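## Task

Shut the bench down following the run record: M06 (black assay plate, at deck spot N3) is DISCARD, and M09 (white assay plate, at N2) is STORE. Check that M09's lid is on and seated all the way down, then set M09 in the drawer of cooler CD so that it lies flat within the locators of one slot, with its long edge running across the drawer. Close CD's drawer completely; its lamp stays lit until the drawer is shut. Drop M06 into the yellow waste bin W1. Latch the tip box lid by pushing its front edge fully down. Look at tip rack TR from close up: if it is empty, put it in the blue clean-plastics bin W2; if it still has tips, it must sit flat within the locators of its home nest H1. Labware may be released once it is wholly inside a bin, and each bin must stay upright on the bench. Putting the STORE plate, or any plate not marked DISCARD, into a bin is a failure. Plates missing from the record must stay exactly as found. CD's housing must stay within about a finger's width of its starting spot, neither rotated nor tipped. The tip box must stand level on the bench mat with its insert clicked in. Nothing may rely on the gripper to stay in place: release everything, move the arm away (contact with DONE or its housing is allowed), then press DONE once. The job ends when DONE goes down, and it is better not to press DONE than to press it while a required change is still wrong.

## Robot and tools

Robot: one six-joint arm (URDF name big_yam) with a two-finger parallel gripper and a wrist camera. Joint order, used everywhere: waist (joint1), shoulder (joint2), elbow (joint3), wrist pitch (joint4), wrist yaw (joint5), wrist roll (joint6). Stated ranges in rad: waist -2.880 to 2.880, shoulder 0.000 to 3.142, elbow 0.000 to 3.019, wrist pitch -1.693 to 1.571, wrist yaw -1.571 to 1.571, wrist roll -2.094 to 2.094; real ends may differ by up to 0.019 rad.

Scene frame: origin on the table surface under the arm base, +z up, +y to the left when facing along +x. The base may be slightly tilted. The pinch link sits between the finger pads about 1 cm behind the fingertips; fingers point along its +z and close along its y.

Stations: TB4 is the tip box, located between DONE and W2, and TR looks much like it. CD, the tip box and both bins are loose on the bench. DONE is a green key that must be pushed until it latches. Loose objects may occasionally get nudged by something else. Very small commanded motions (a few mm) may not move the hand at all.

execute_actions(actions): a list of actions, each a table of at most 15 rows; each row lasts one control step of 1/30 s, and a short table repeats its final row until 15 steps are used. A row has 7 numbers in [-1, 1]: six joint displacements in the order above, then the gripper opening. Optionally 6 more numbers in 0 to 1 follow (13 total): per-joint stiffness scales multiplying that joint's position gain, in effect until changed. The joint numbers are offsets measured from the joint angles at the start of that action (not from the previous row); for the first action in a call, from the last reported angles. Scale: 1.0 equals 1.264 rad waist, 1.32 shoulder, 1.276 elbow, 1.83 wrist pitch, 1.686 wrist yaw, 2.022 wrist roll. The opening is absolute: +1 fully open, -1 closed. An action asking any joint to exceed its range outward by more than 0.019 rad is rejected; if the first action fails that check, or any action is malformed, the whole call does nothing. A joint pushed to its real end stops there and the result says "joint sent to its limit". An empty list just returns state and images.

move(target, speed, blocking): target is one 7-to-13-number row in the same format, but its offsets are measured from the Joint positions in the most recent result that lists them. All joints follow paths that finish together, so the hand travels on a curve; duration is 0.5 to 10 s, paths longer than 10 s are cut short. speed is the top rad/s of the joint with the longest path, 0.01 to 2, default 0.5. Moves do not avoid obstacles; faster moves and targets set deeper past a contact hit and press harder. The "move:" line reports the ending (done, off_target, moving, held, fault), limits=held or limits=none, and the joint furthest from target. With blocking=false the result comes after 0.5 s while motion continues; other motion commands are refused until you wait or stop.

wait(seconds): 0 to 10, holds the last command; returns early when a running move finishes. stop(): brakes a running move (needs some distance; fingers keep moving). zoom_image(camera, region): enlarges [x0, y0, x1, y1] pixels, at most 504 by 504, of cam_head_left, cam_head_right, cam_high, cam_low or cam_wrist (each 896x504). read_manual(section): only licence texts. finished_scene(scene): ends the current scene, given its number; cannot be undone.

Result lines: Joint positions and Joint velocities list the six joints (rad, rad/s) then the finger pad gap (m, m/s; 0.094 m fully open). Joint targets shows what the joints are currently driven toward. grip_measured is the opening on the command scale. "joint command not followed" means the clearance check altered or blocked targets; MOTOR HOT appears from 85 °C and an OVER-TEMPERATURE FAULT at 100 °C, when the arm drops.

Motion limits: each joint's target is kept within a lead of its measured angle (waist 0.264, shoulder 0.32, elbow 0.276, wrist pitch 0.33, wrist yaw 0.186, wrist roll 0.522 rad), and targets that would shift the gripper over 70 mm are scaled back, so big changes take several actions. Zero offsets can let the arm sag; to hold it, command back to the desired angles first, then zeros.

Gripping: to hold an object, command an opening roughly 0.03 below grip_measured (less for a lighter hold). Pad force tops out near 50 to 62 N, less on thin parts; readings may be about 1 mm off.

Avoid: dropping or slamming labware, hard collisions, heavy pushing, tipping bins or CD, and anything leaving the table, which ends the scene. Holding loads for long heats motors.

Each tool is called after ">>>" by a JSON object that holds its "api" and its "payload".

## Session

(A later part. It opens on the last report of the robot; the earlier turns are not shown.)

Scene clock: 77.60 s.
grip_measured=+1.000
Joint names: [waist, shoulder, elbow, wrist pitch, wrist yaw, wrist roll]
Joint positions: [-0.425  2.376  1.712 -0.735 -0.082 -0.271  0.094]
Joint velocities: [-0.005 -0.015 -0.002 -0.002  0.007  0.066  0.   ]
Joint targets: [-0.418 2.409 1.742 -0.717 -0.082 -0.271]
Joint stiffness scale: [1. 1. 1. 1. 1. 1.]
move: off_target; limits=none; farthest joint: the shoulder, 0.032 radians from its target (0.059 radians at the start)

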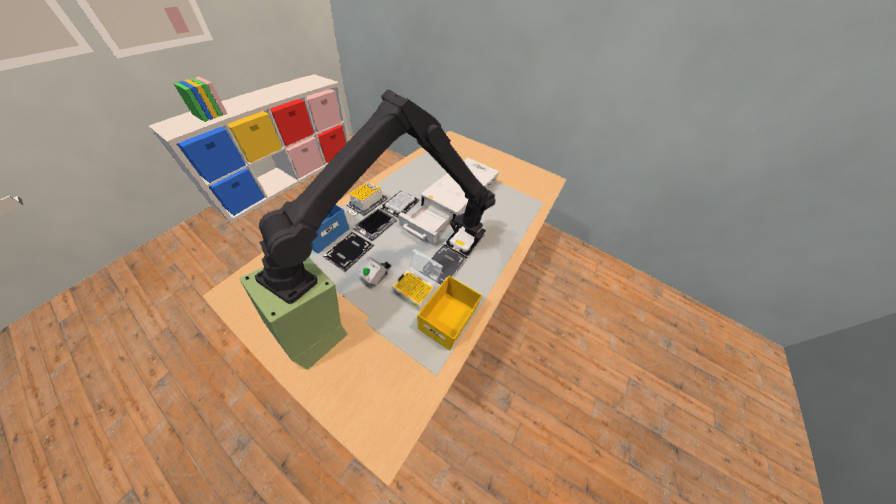

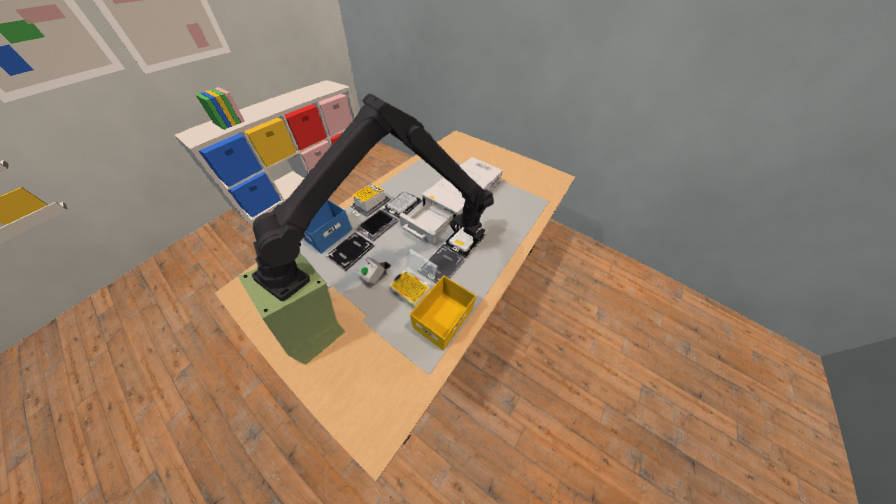

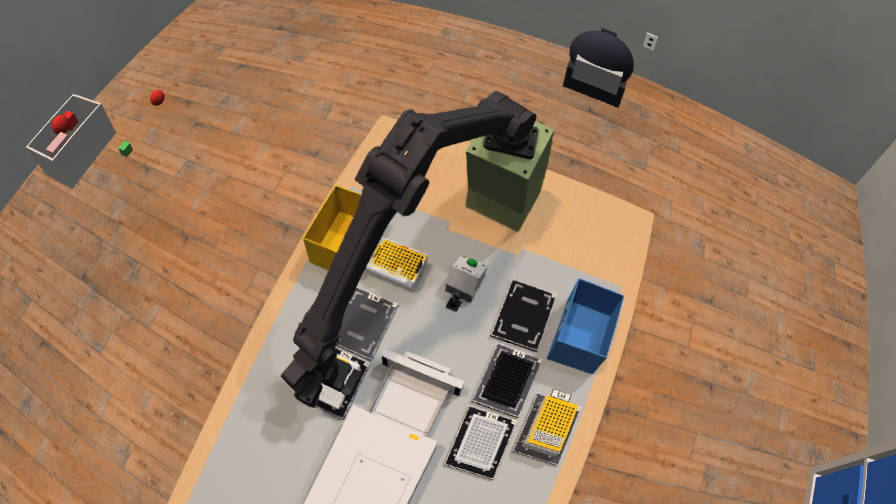

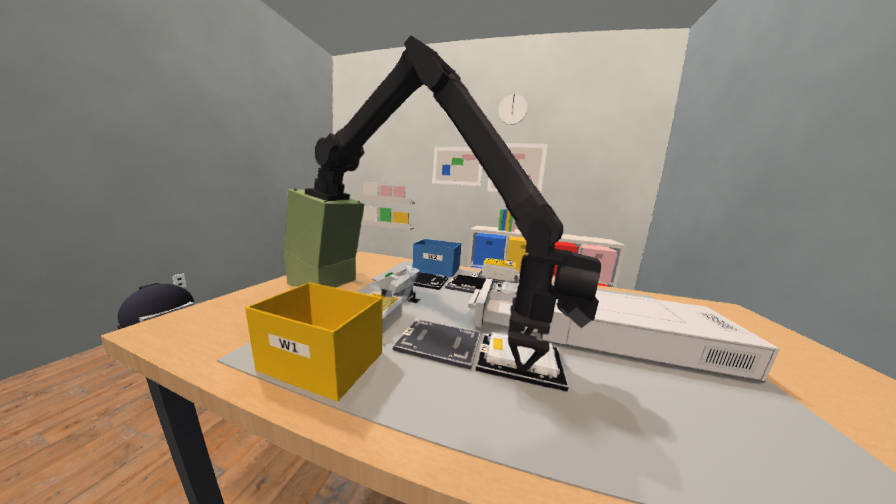

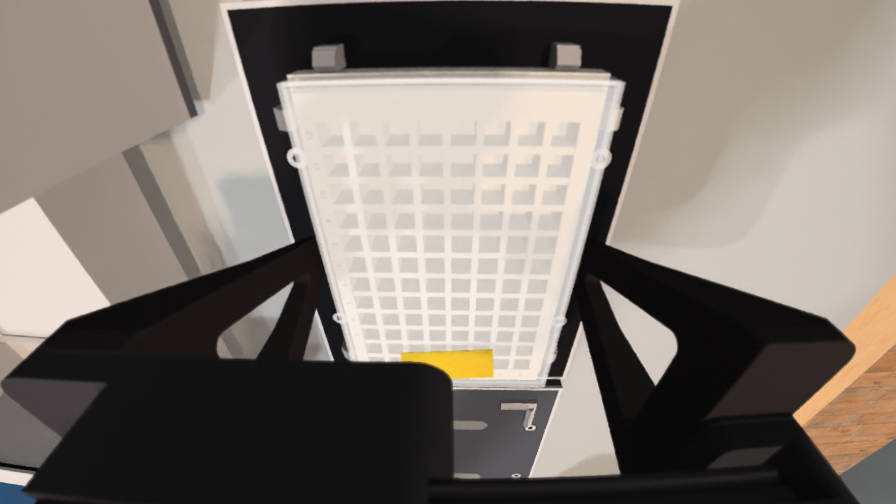

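>>> {"api": "move", "payload": {"target": [0,0.015,0.023,0,0,0,0.765], "speed": 0.05}}

>>> {"api": "move", "payload": {"target": [0,-0.115,0.01,-0.07,0,0,0.765], "speed": 0.15}}

Scene clock: 80.83 s.
grip_measured=+0.795
Joint names: [waist, shoulder, elbow, wrist pitch, wrist yaw, wrist roll]
Joint positions: [-0.425  2.376  1.712 -0.735 -0.082 -0.271  0.084]
Joint velocities: [-0.005 -0.005  0.012 -0.002 -0.037 -0.007 -0.   ]
Joint targets: [-0.425 2.396 1.741 -0.735 -0.082 -0.271]
Joint stiffness scale: [1. 1. 1. 1. 1. 1.]
move: off_target; limits=none; farthest joint: the elbow, 0.029 radians from its target (0.029 radians at the start)

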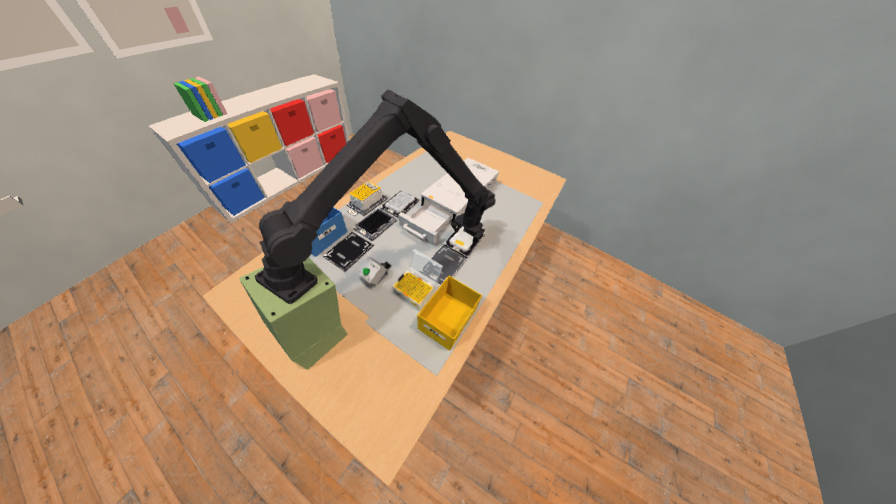

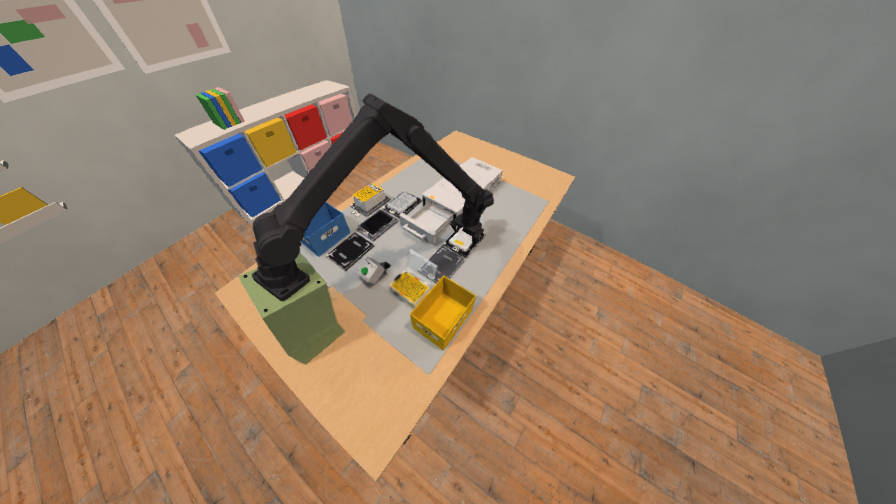

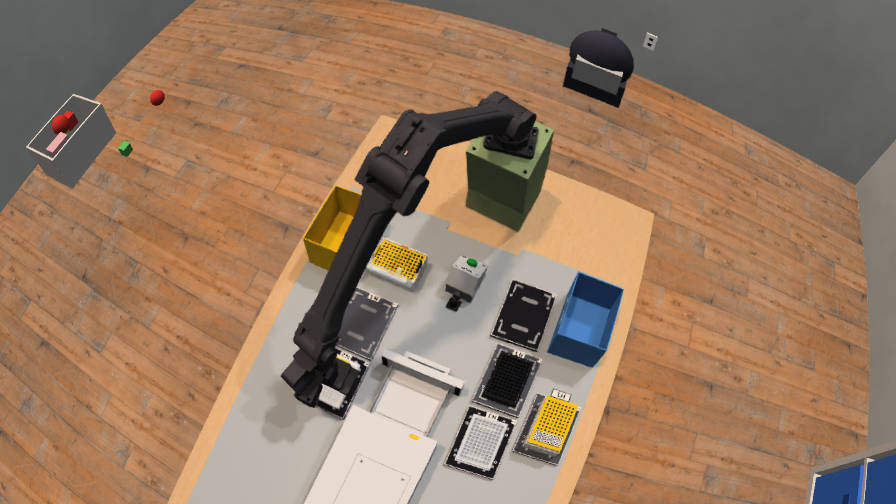

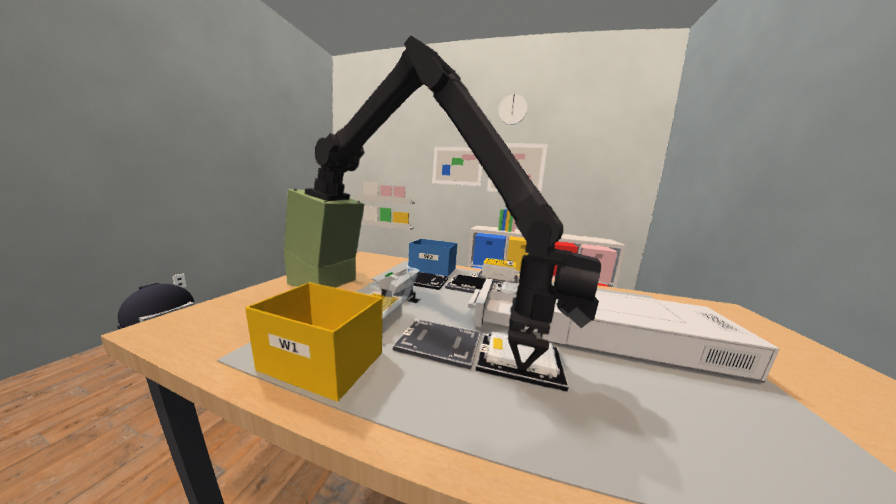

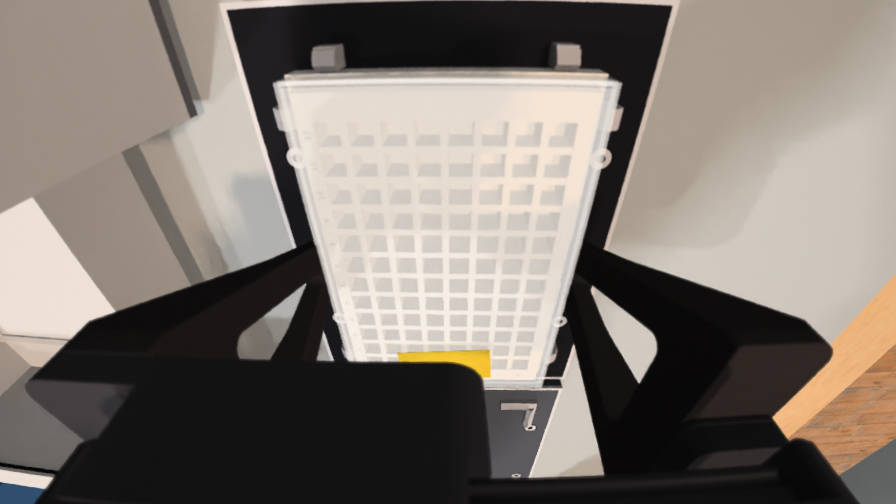

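Scene clock: 82.27 s.
grip_measured=+0.795
Joint names: [waist, shoulder, elbow, wrist pitch, wrist yaw, wrist roll]
Joint positions: [-0.425  2.23   1.712 -0.846 -0.082 -0.271  0.084]
Joint velocities: [-0.005  0.005 -0.017  0.002 -0.007 -0.007 -0.001]
Joint targets: [-0.425 2.225 1.725 -0.863 -0.082 -0.271]
Joint stiffness scale: [1. 1. 1. 1. 1. 1.]
move: done; limits=none; farthest joint: the wrist pitch, 0.017 radians from its target (0.128 radians at the start)

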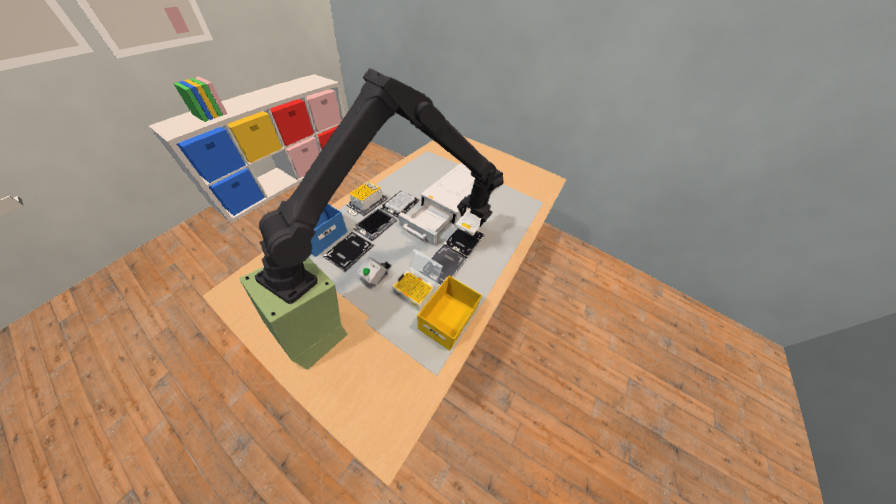

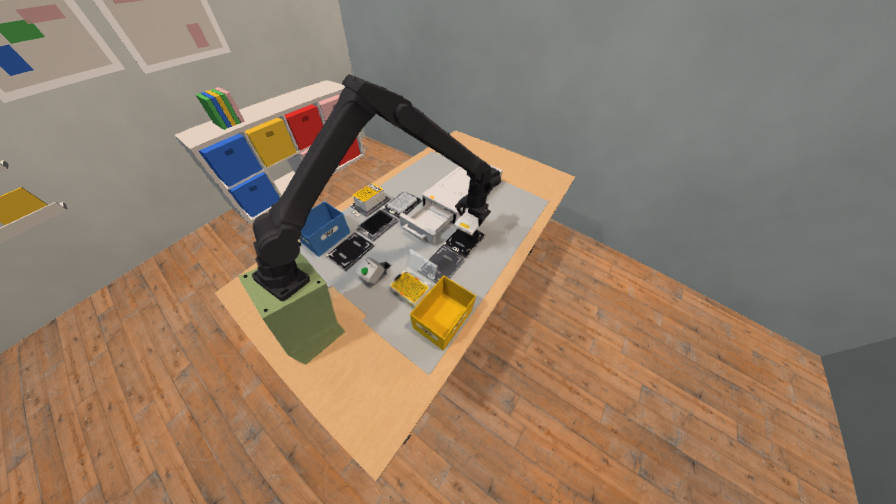

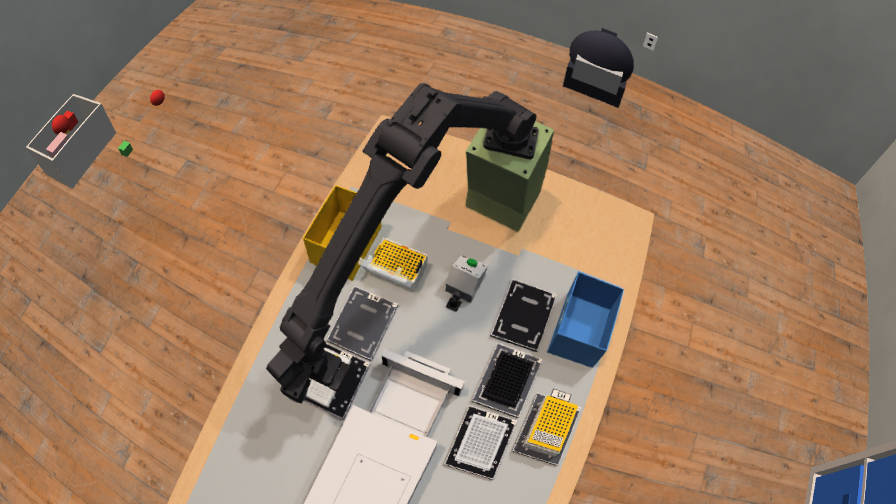

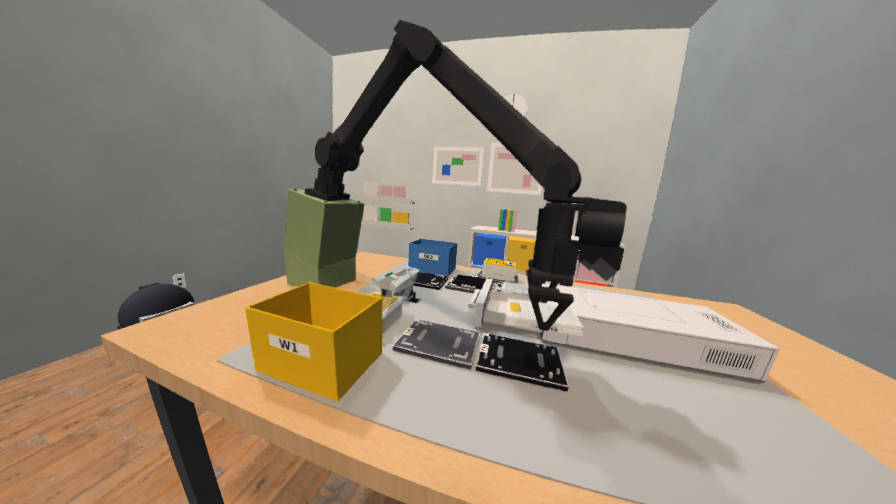

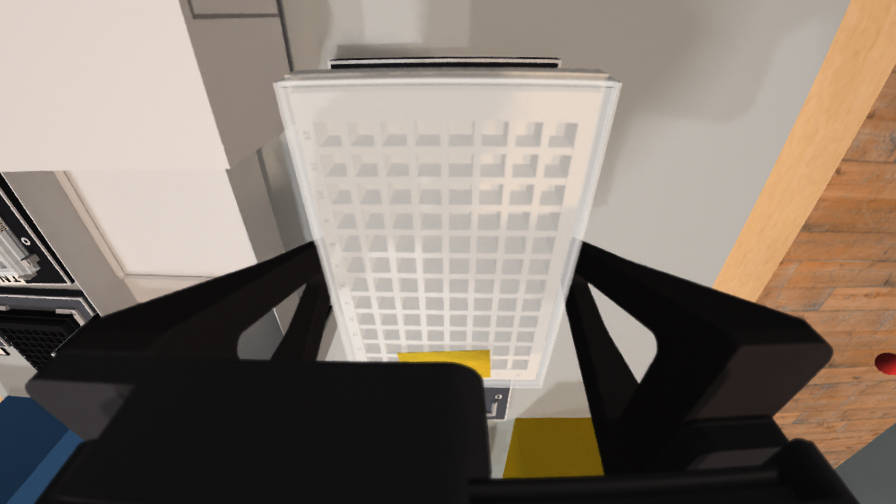

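>>> {"api": "move", "payload": {"target": [0.22,-0.092,-0.217,0.083,0.04,-0.657,0.765], "speed": 0.5}}

Scene clock: 87.80 s.
grip_measured=+0.795
Joint names: [waist, shoulder, elbow, wrist pitch, wrist yaw, wrist roll]
Joint positions: [-0.151  2.123  1.44  -0.71  -0.017 -1.584  0.084]
Joint velocities: [-0.015 -0.005  0.007 -0.002  0.066 -0.11   0.   ]
Joint targets: [-0.147 2.109 1.435 -0.694 -0.014 -1.599]
Joint stiffness scale: [1. 1. 1. 1. 1. 1.]
move: done; limits=none; farthest joint: the wrist pitch, 0.016 radians from its target (0.152 radians at the start)

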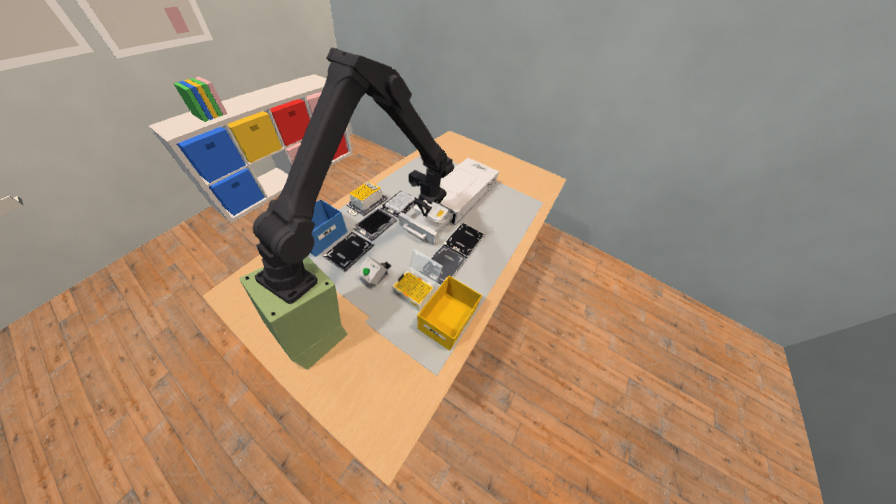

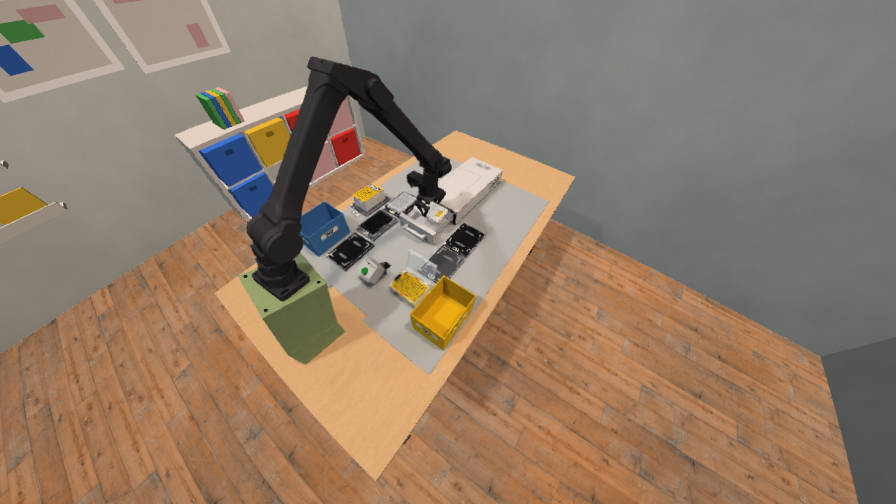

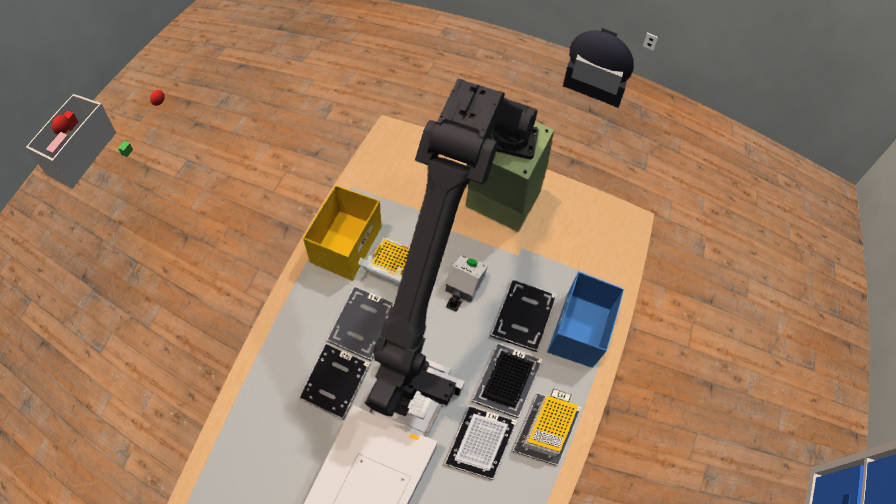

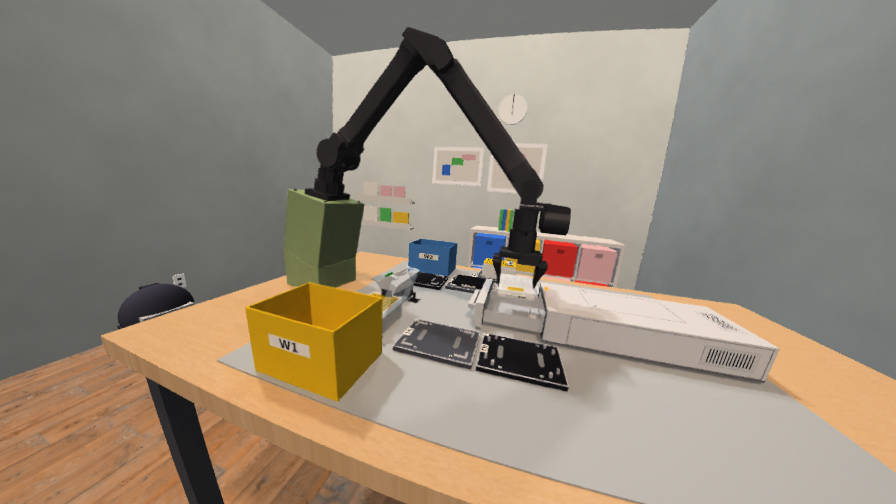

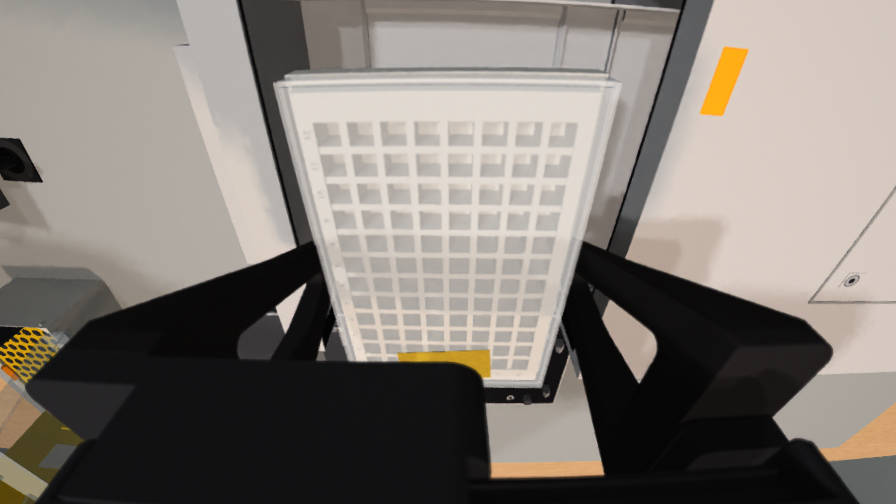

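>>> {"api": "move", "payload": {"target": [0.016,0.095,0.044,0.053,-0.01,0,0.765], "speed": 0.12}}

Scene clock: 92.03 s.
grip_measured=+0.795
Joint names: [waist, shoulder, elbow, wrist pitch, wrist yaw, wrist roll]
Joint positions: [-0.14   2.219  1.467 -0.63  -0.031 -1.585  0.084]
Joint velocities: [-0.024 -0.005 -0.002  0.012  0.022 -0.007 -0.001]
Joint targets: [-0.131 2.248 1.497 -0.614 -0.034 -1.584]
Joint stiffness scale: [1. 1. 1. 1. 1. 1.]
move: off_target; limits=none; farthest joint: the shoulder, 0.029 radians from its target (0.126 radians at the start)

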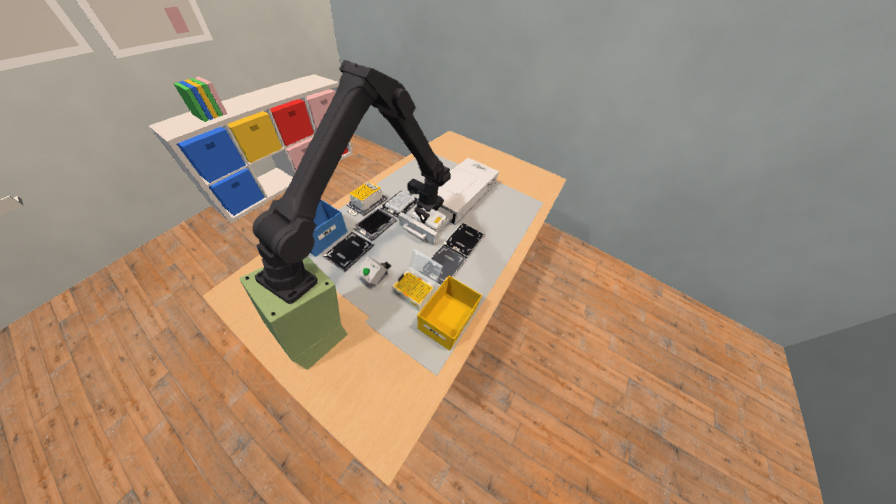

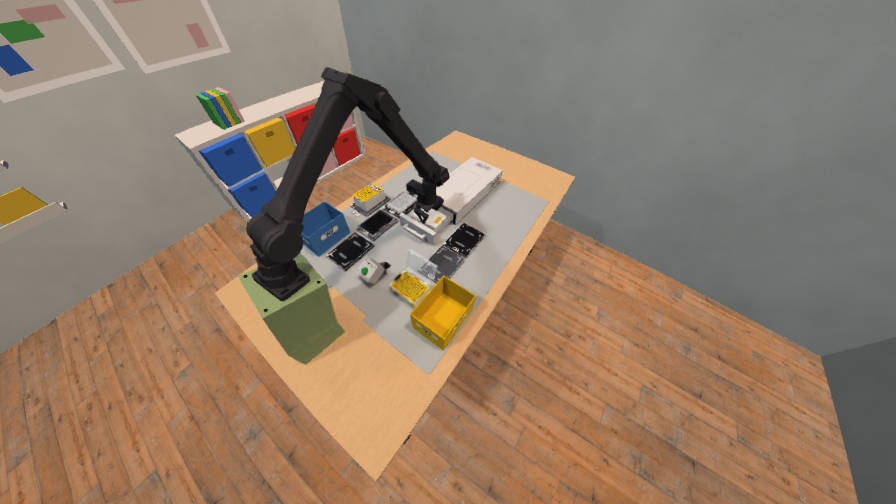

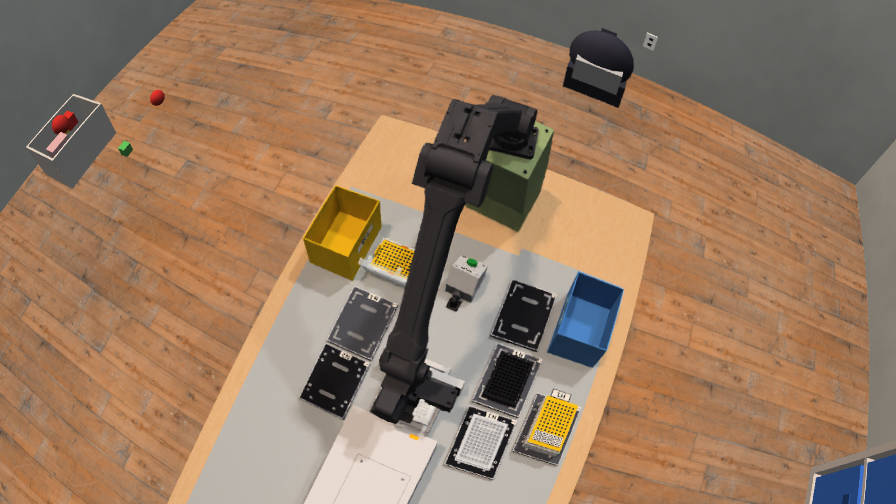

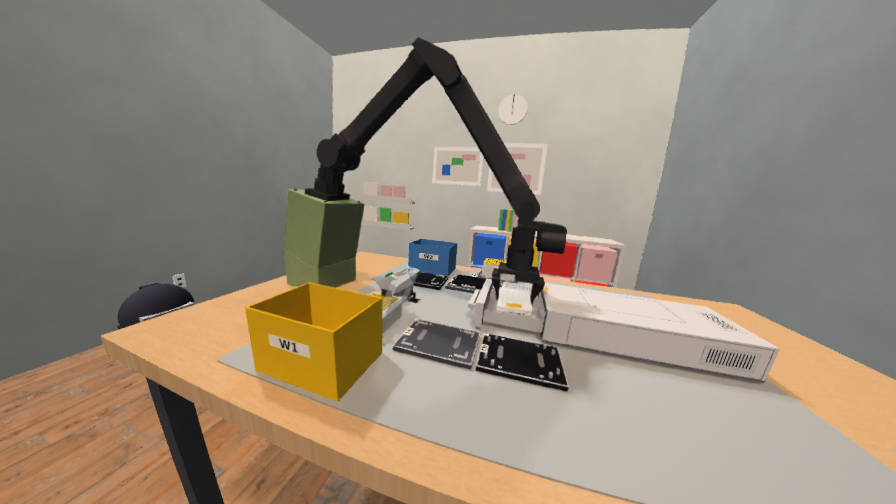

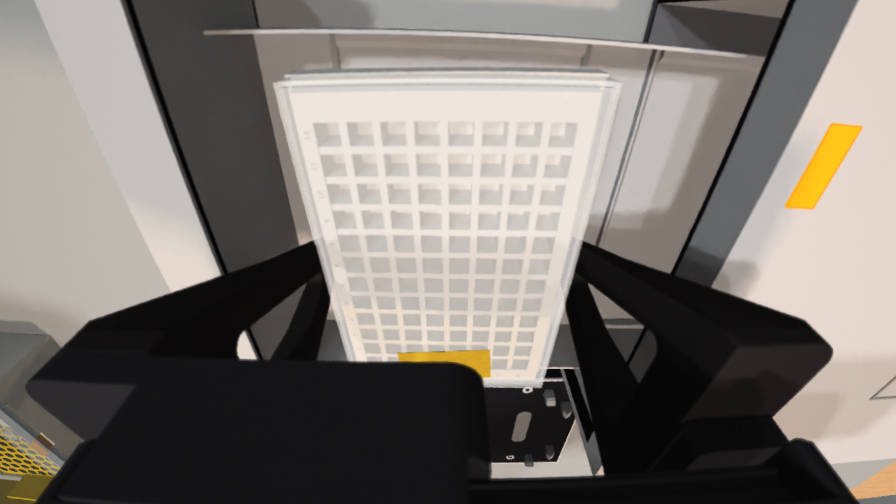

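>>> {"api": "move", "payload": {"target": [0,0.048,0.033,0.028,0,0.024,0.765], "speed": 0.06}}

Scene clock: 99.90 s.
grip_measured=+0.795
Joint names: [waist, shoulder, elbow, wrist pitch, wrist yaw, wrist roll]
Joint positions: [-0.14   2.253  1.478 -0.595 -0.031 -1.551  0.084]
Joint velocities: [-0.005 -0.024 -0.012  0.002  0.037  0.007 -0.001]
Joint targets: [-0.140 2.282 1.509 -0.579 -0.031 -1.536]
Joint stiffness scale: [1. 1. 1. 1. 1. 1.]
move: off_target; limits=none; farthest joint: the elbow, 0.031 radians from its target (0.042 radians at the start)

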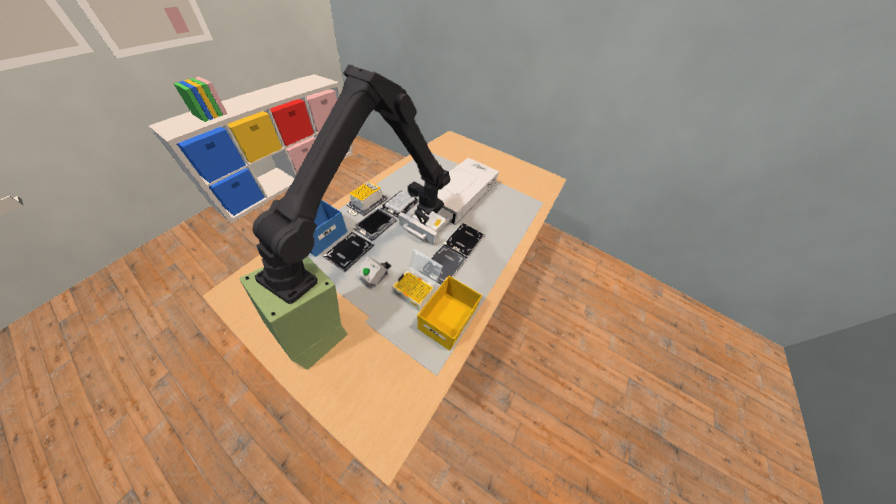

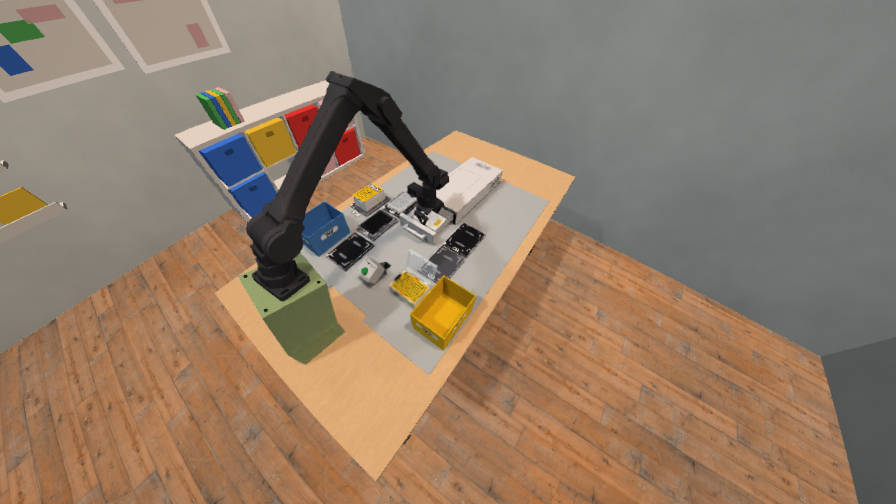

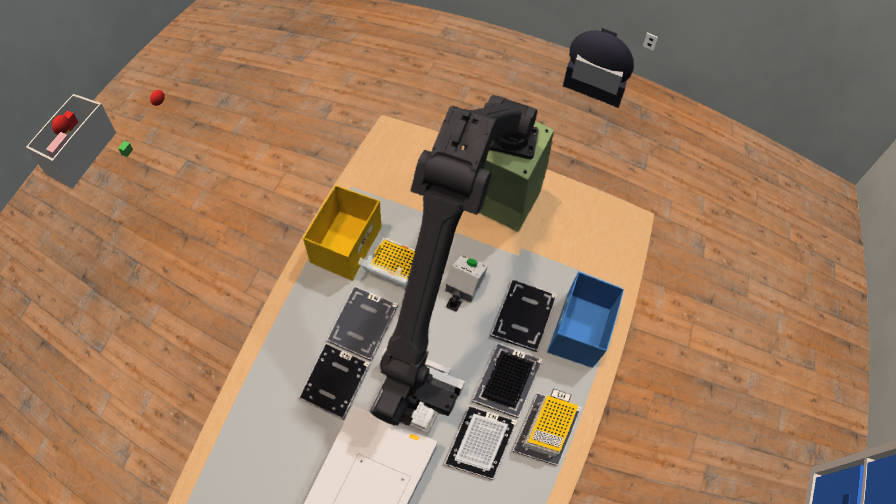

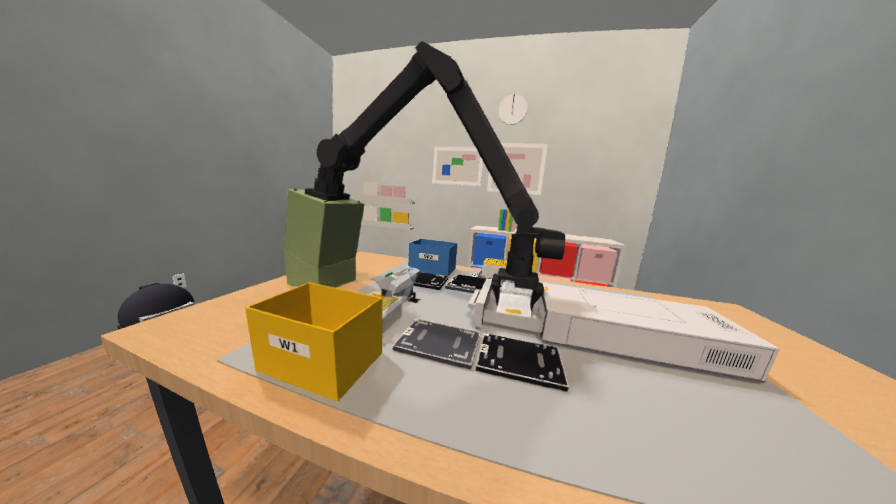

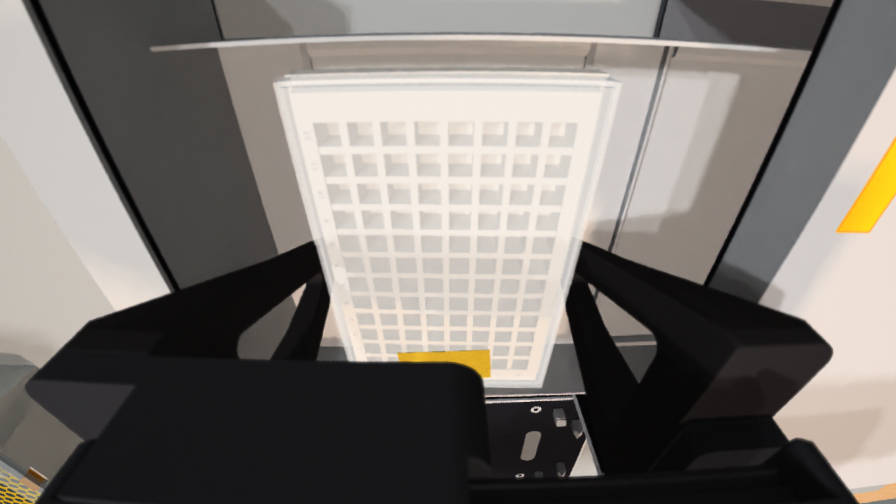

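>>> {"api": "zoom_image", "payload": {"camera": "cam_wrist", "region": [260,20,640,130]}}

Region (260, 20, 640, 130) of cam_wrist's 896x504 image, scaled by 1.326, with more detail than that image has; it fills the top 146 rows of this view, and the rest is white.

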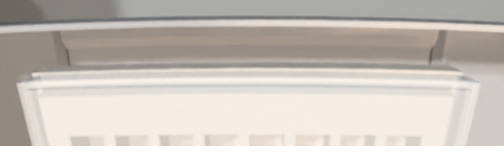

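>>> {"api": "move", "payload": {"target": [0,0.045,0.029,0.024,0,0.007,0.765], "speed": 0.03}}

>>> {"api": "zoom_image", "payload": {"camera": "cam_wrist", "region": [240,20,660,130]}}

Scene clock: 107.67 s.
grip_measured=+0.795
Joint names: [waist, shoulder, elbow, wrist pitch, wrist yaw, wrist roll]
Joint positions: [-0.14   2.275  1.485 -0.572 -0.031 -1.548  0.084]
Joint velocities: [-0.005 -0.005 -0.032 -0.007 -0.037 -0.066  0.   ]
Joint targets: [-0.140 2.313 1.515 -0.552 -0.031 -1.537]
Joint stiffness scale: [1. 1. 1. 1. 1. 1.]
move: off_target; limits=none; farthest joint: the shoulder, 0.037 radians from its target (0.059 radians at the start)

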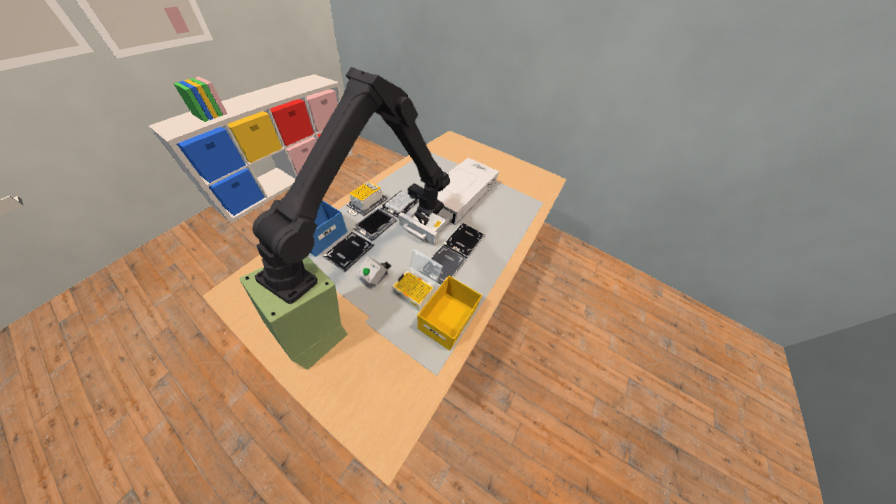

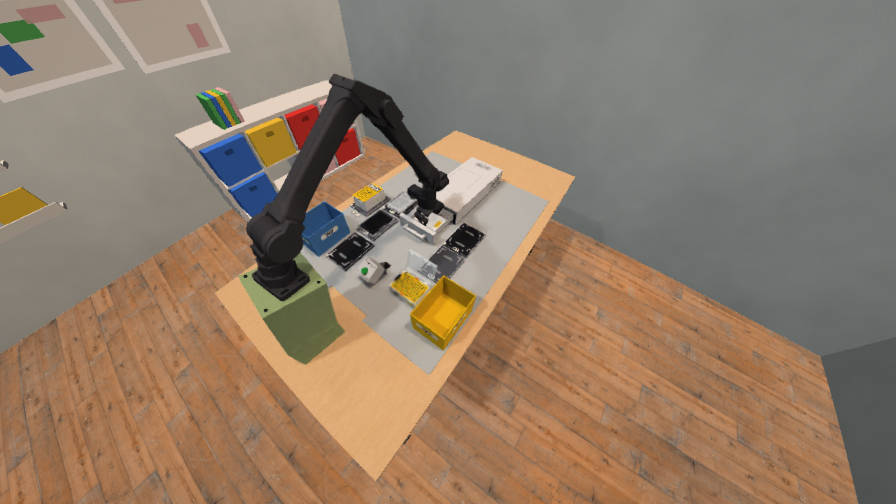

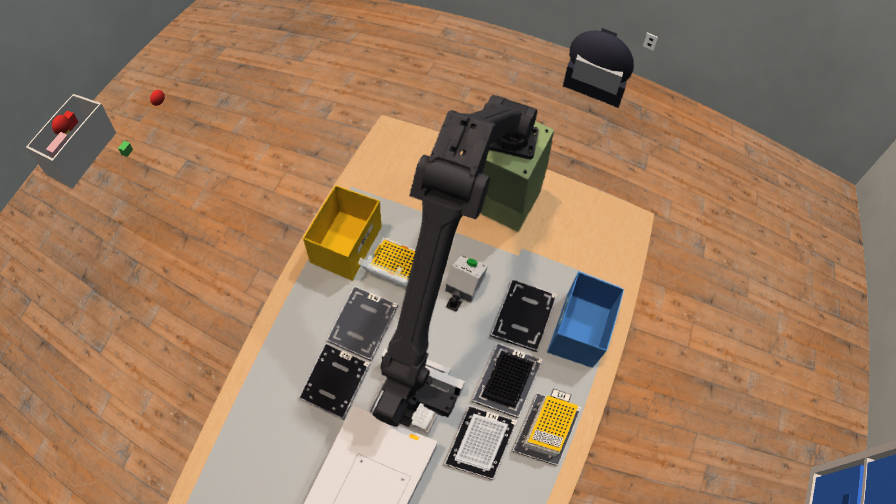

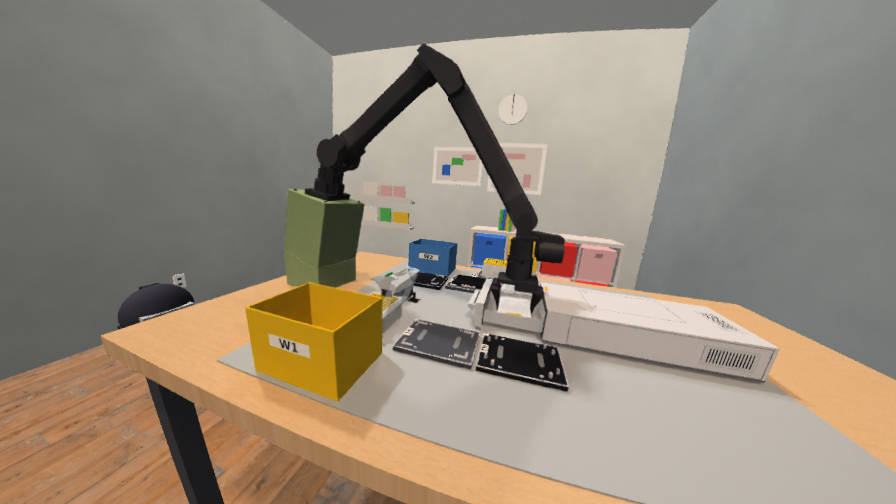

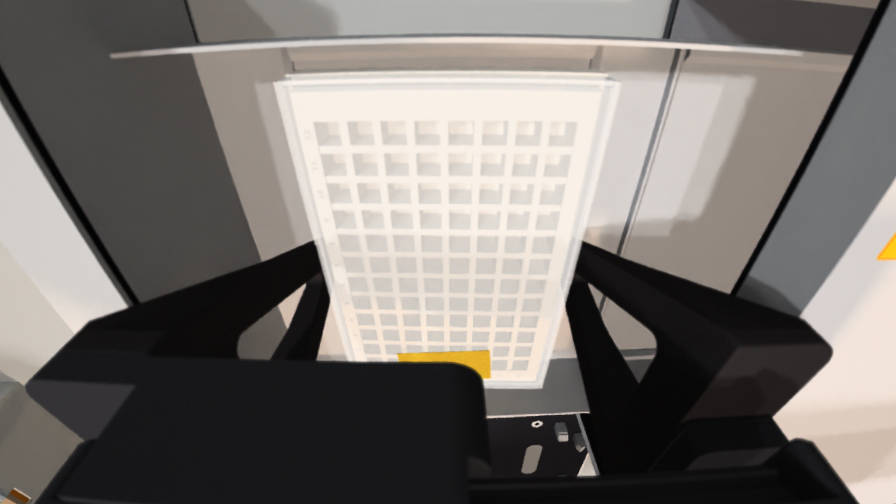

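Region (240, 20, 660, 130) of cam_wrist's 896x504 image, scaled by 1.200, with more detail than that image has; it fills the top 132 rows of this view, and the rest is white.

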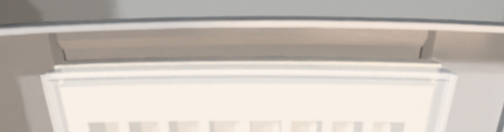

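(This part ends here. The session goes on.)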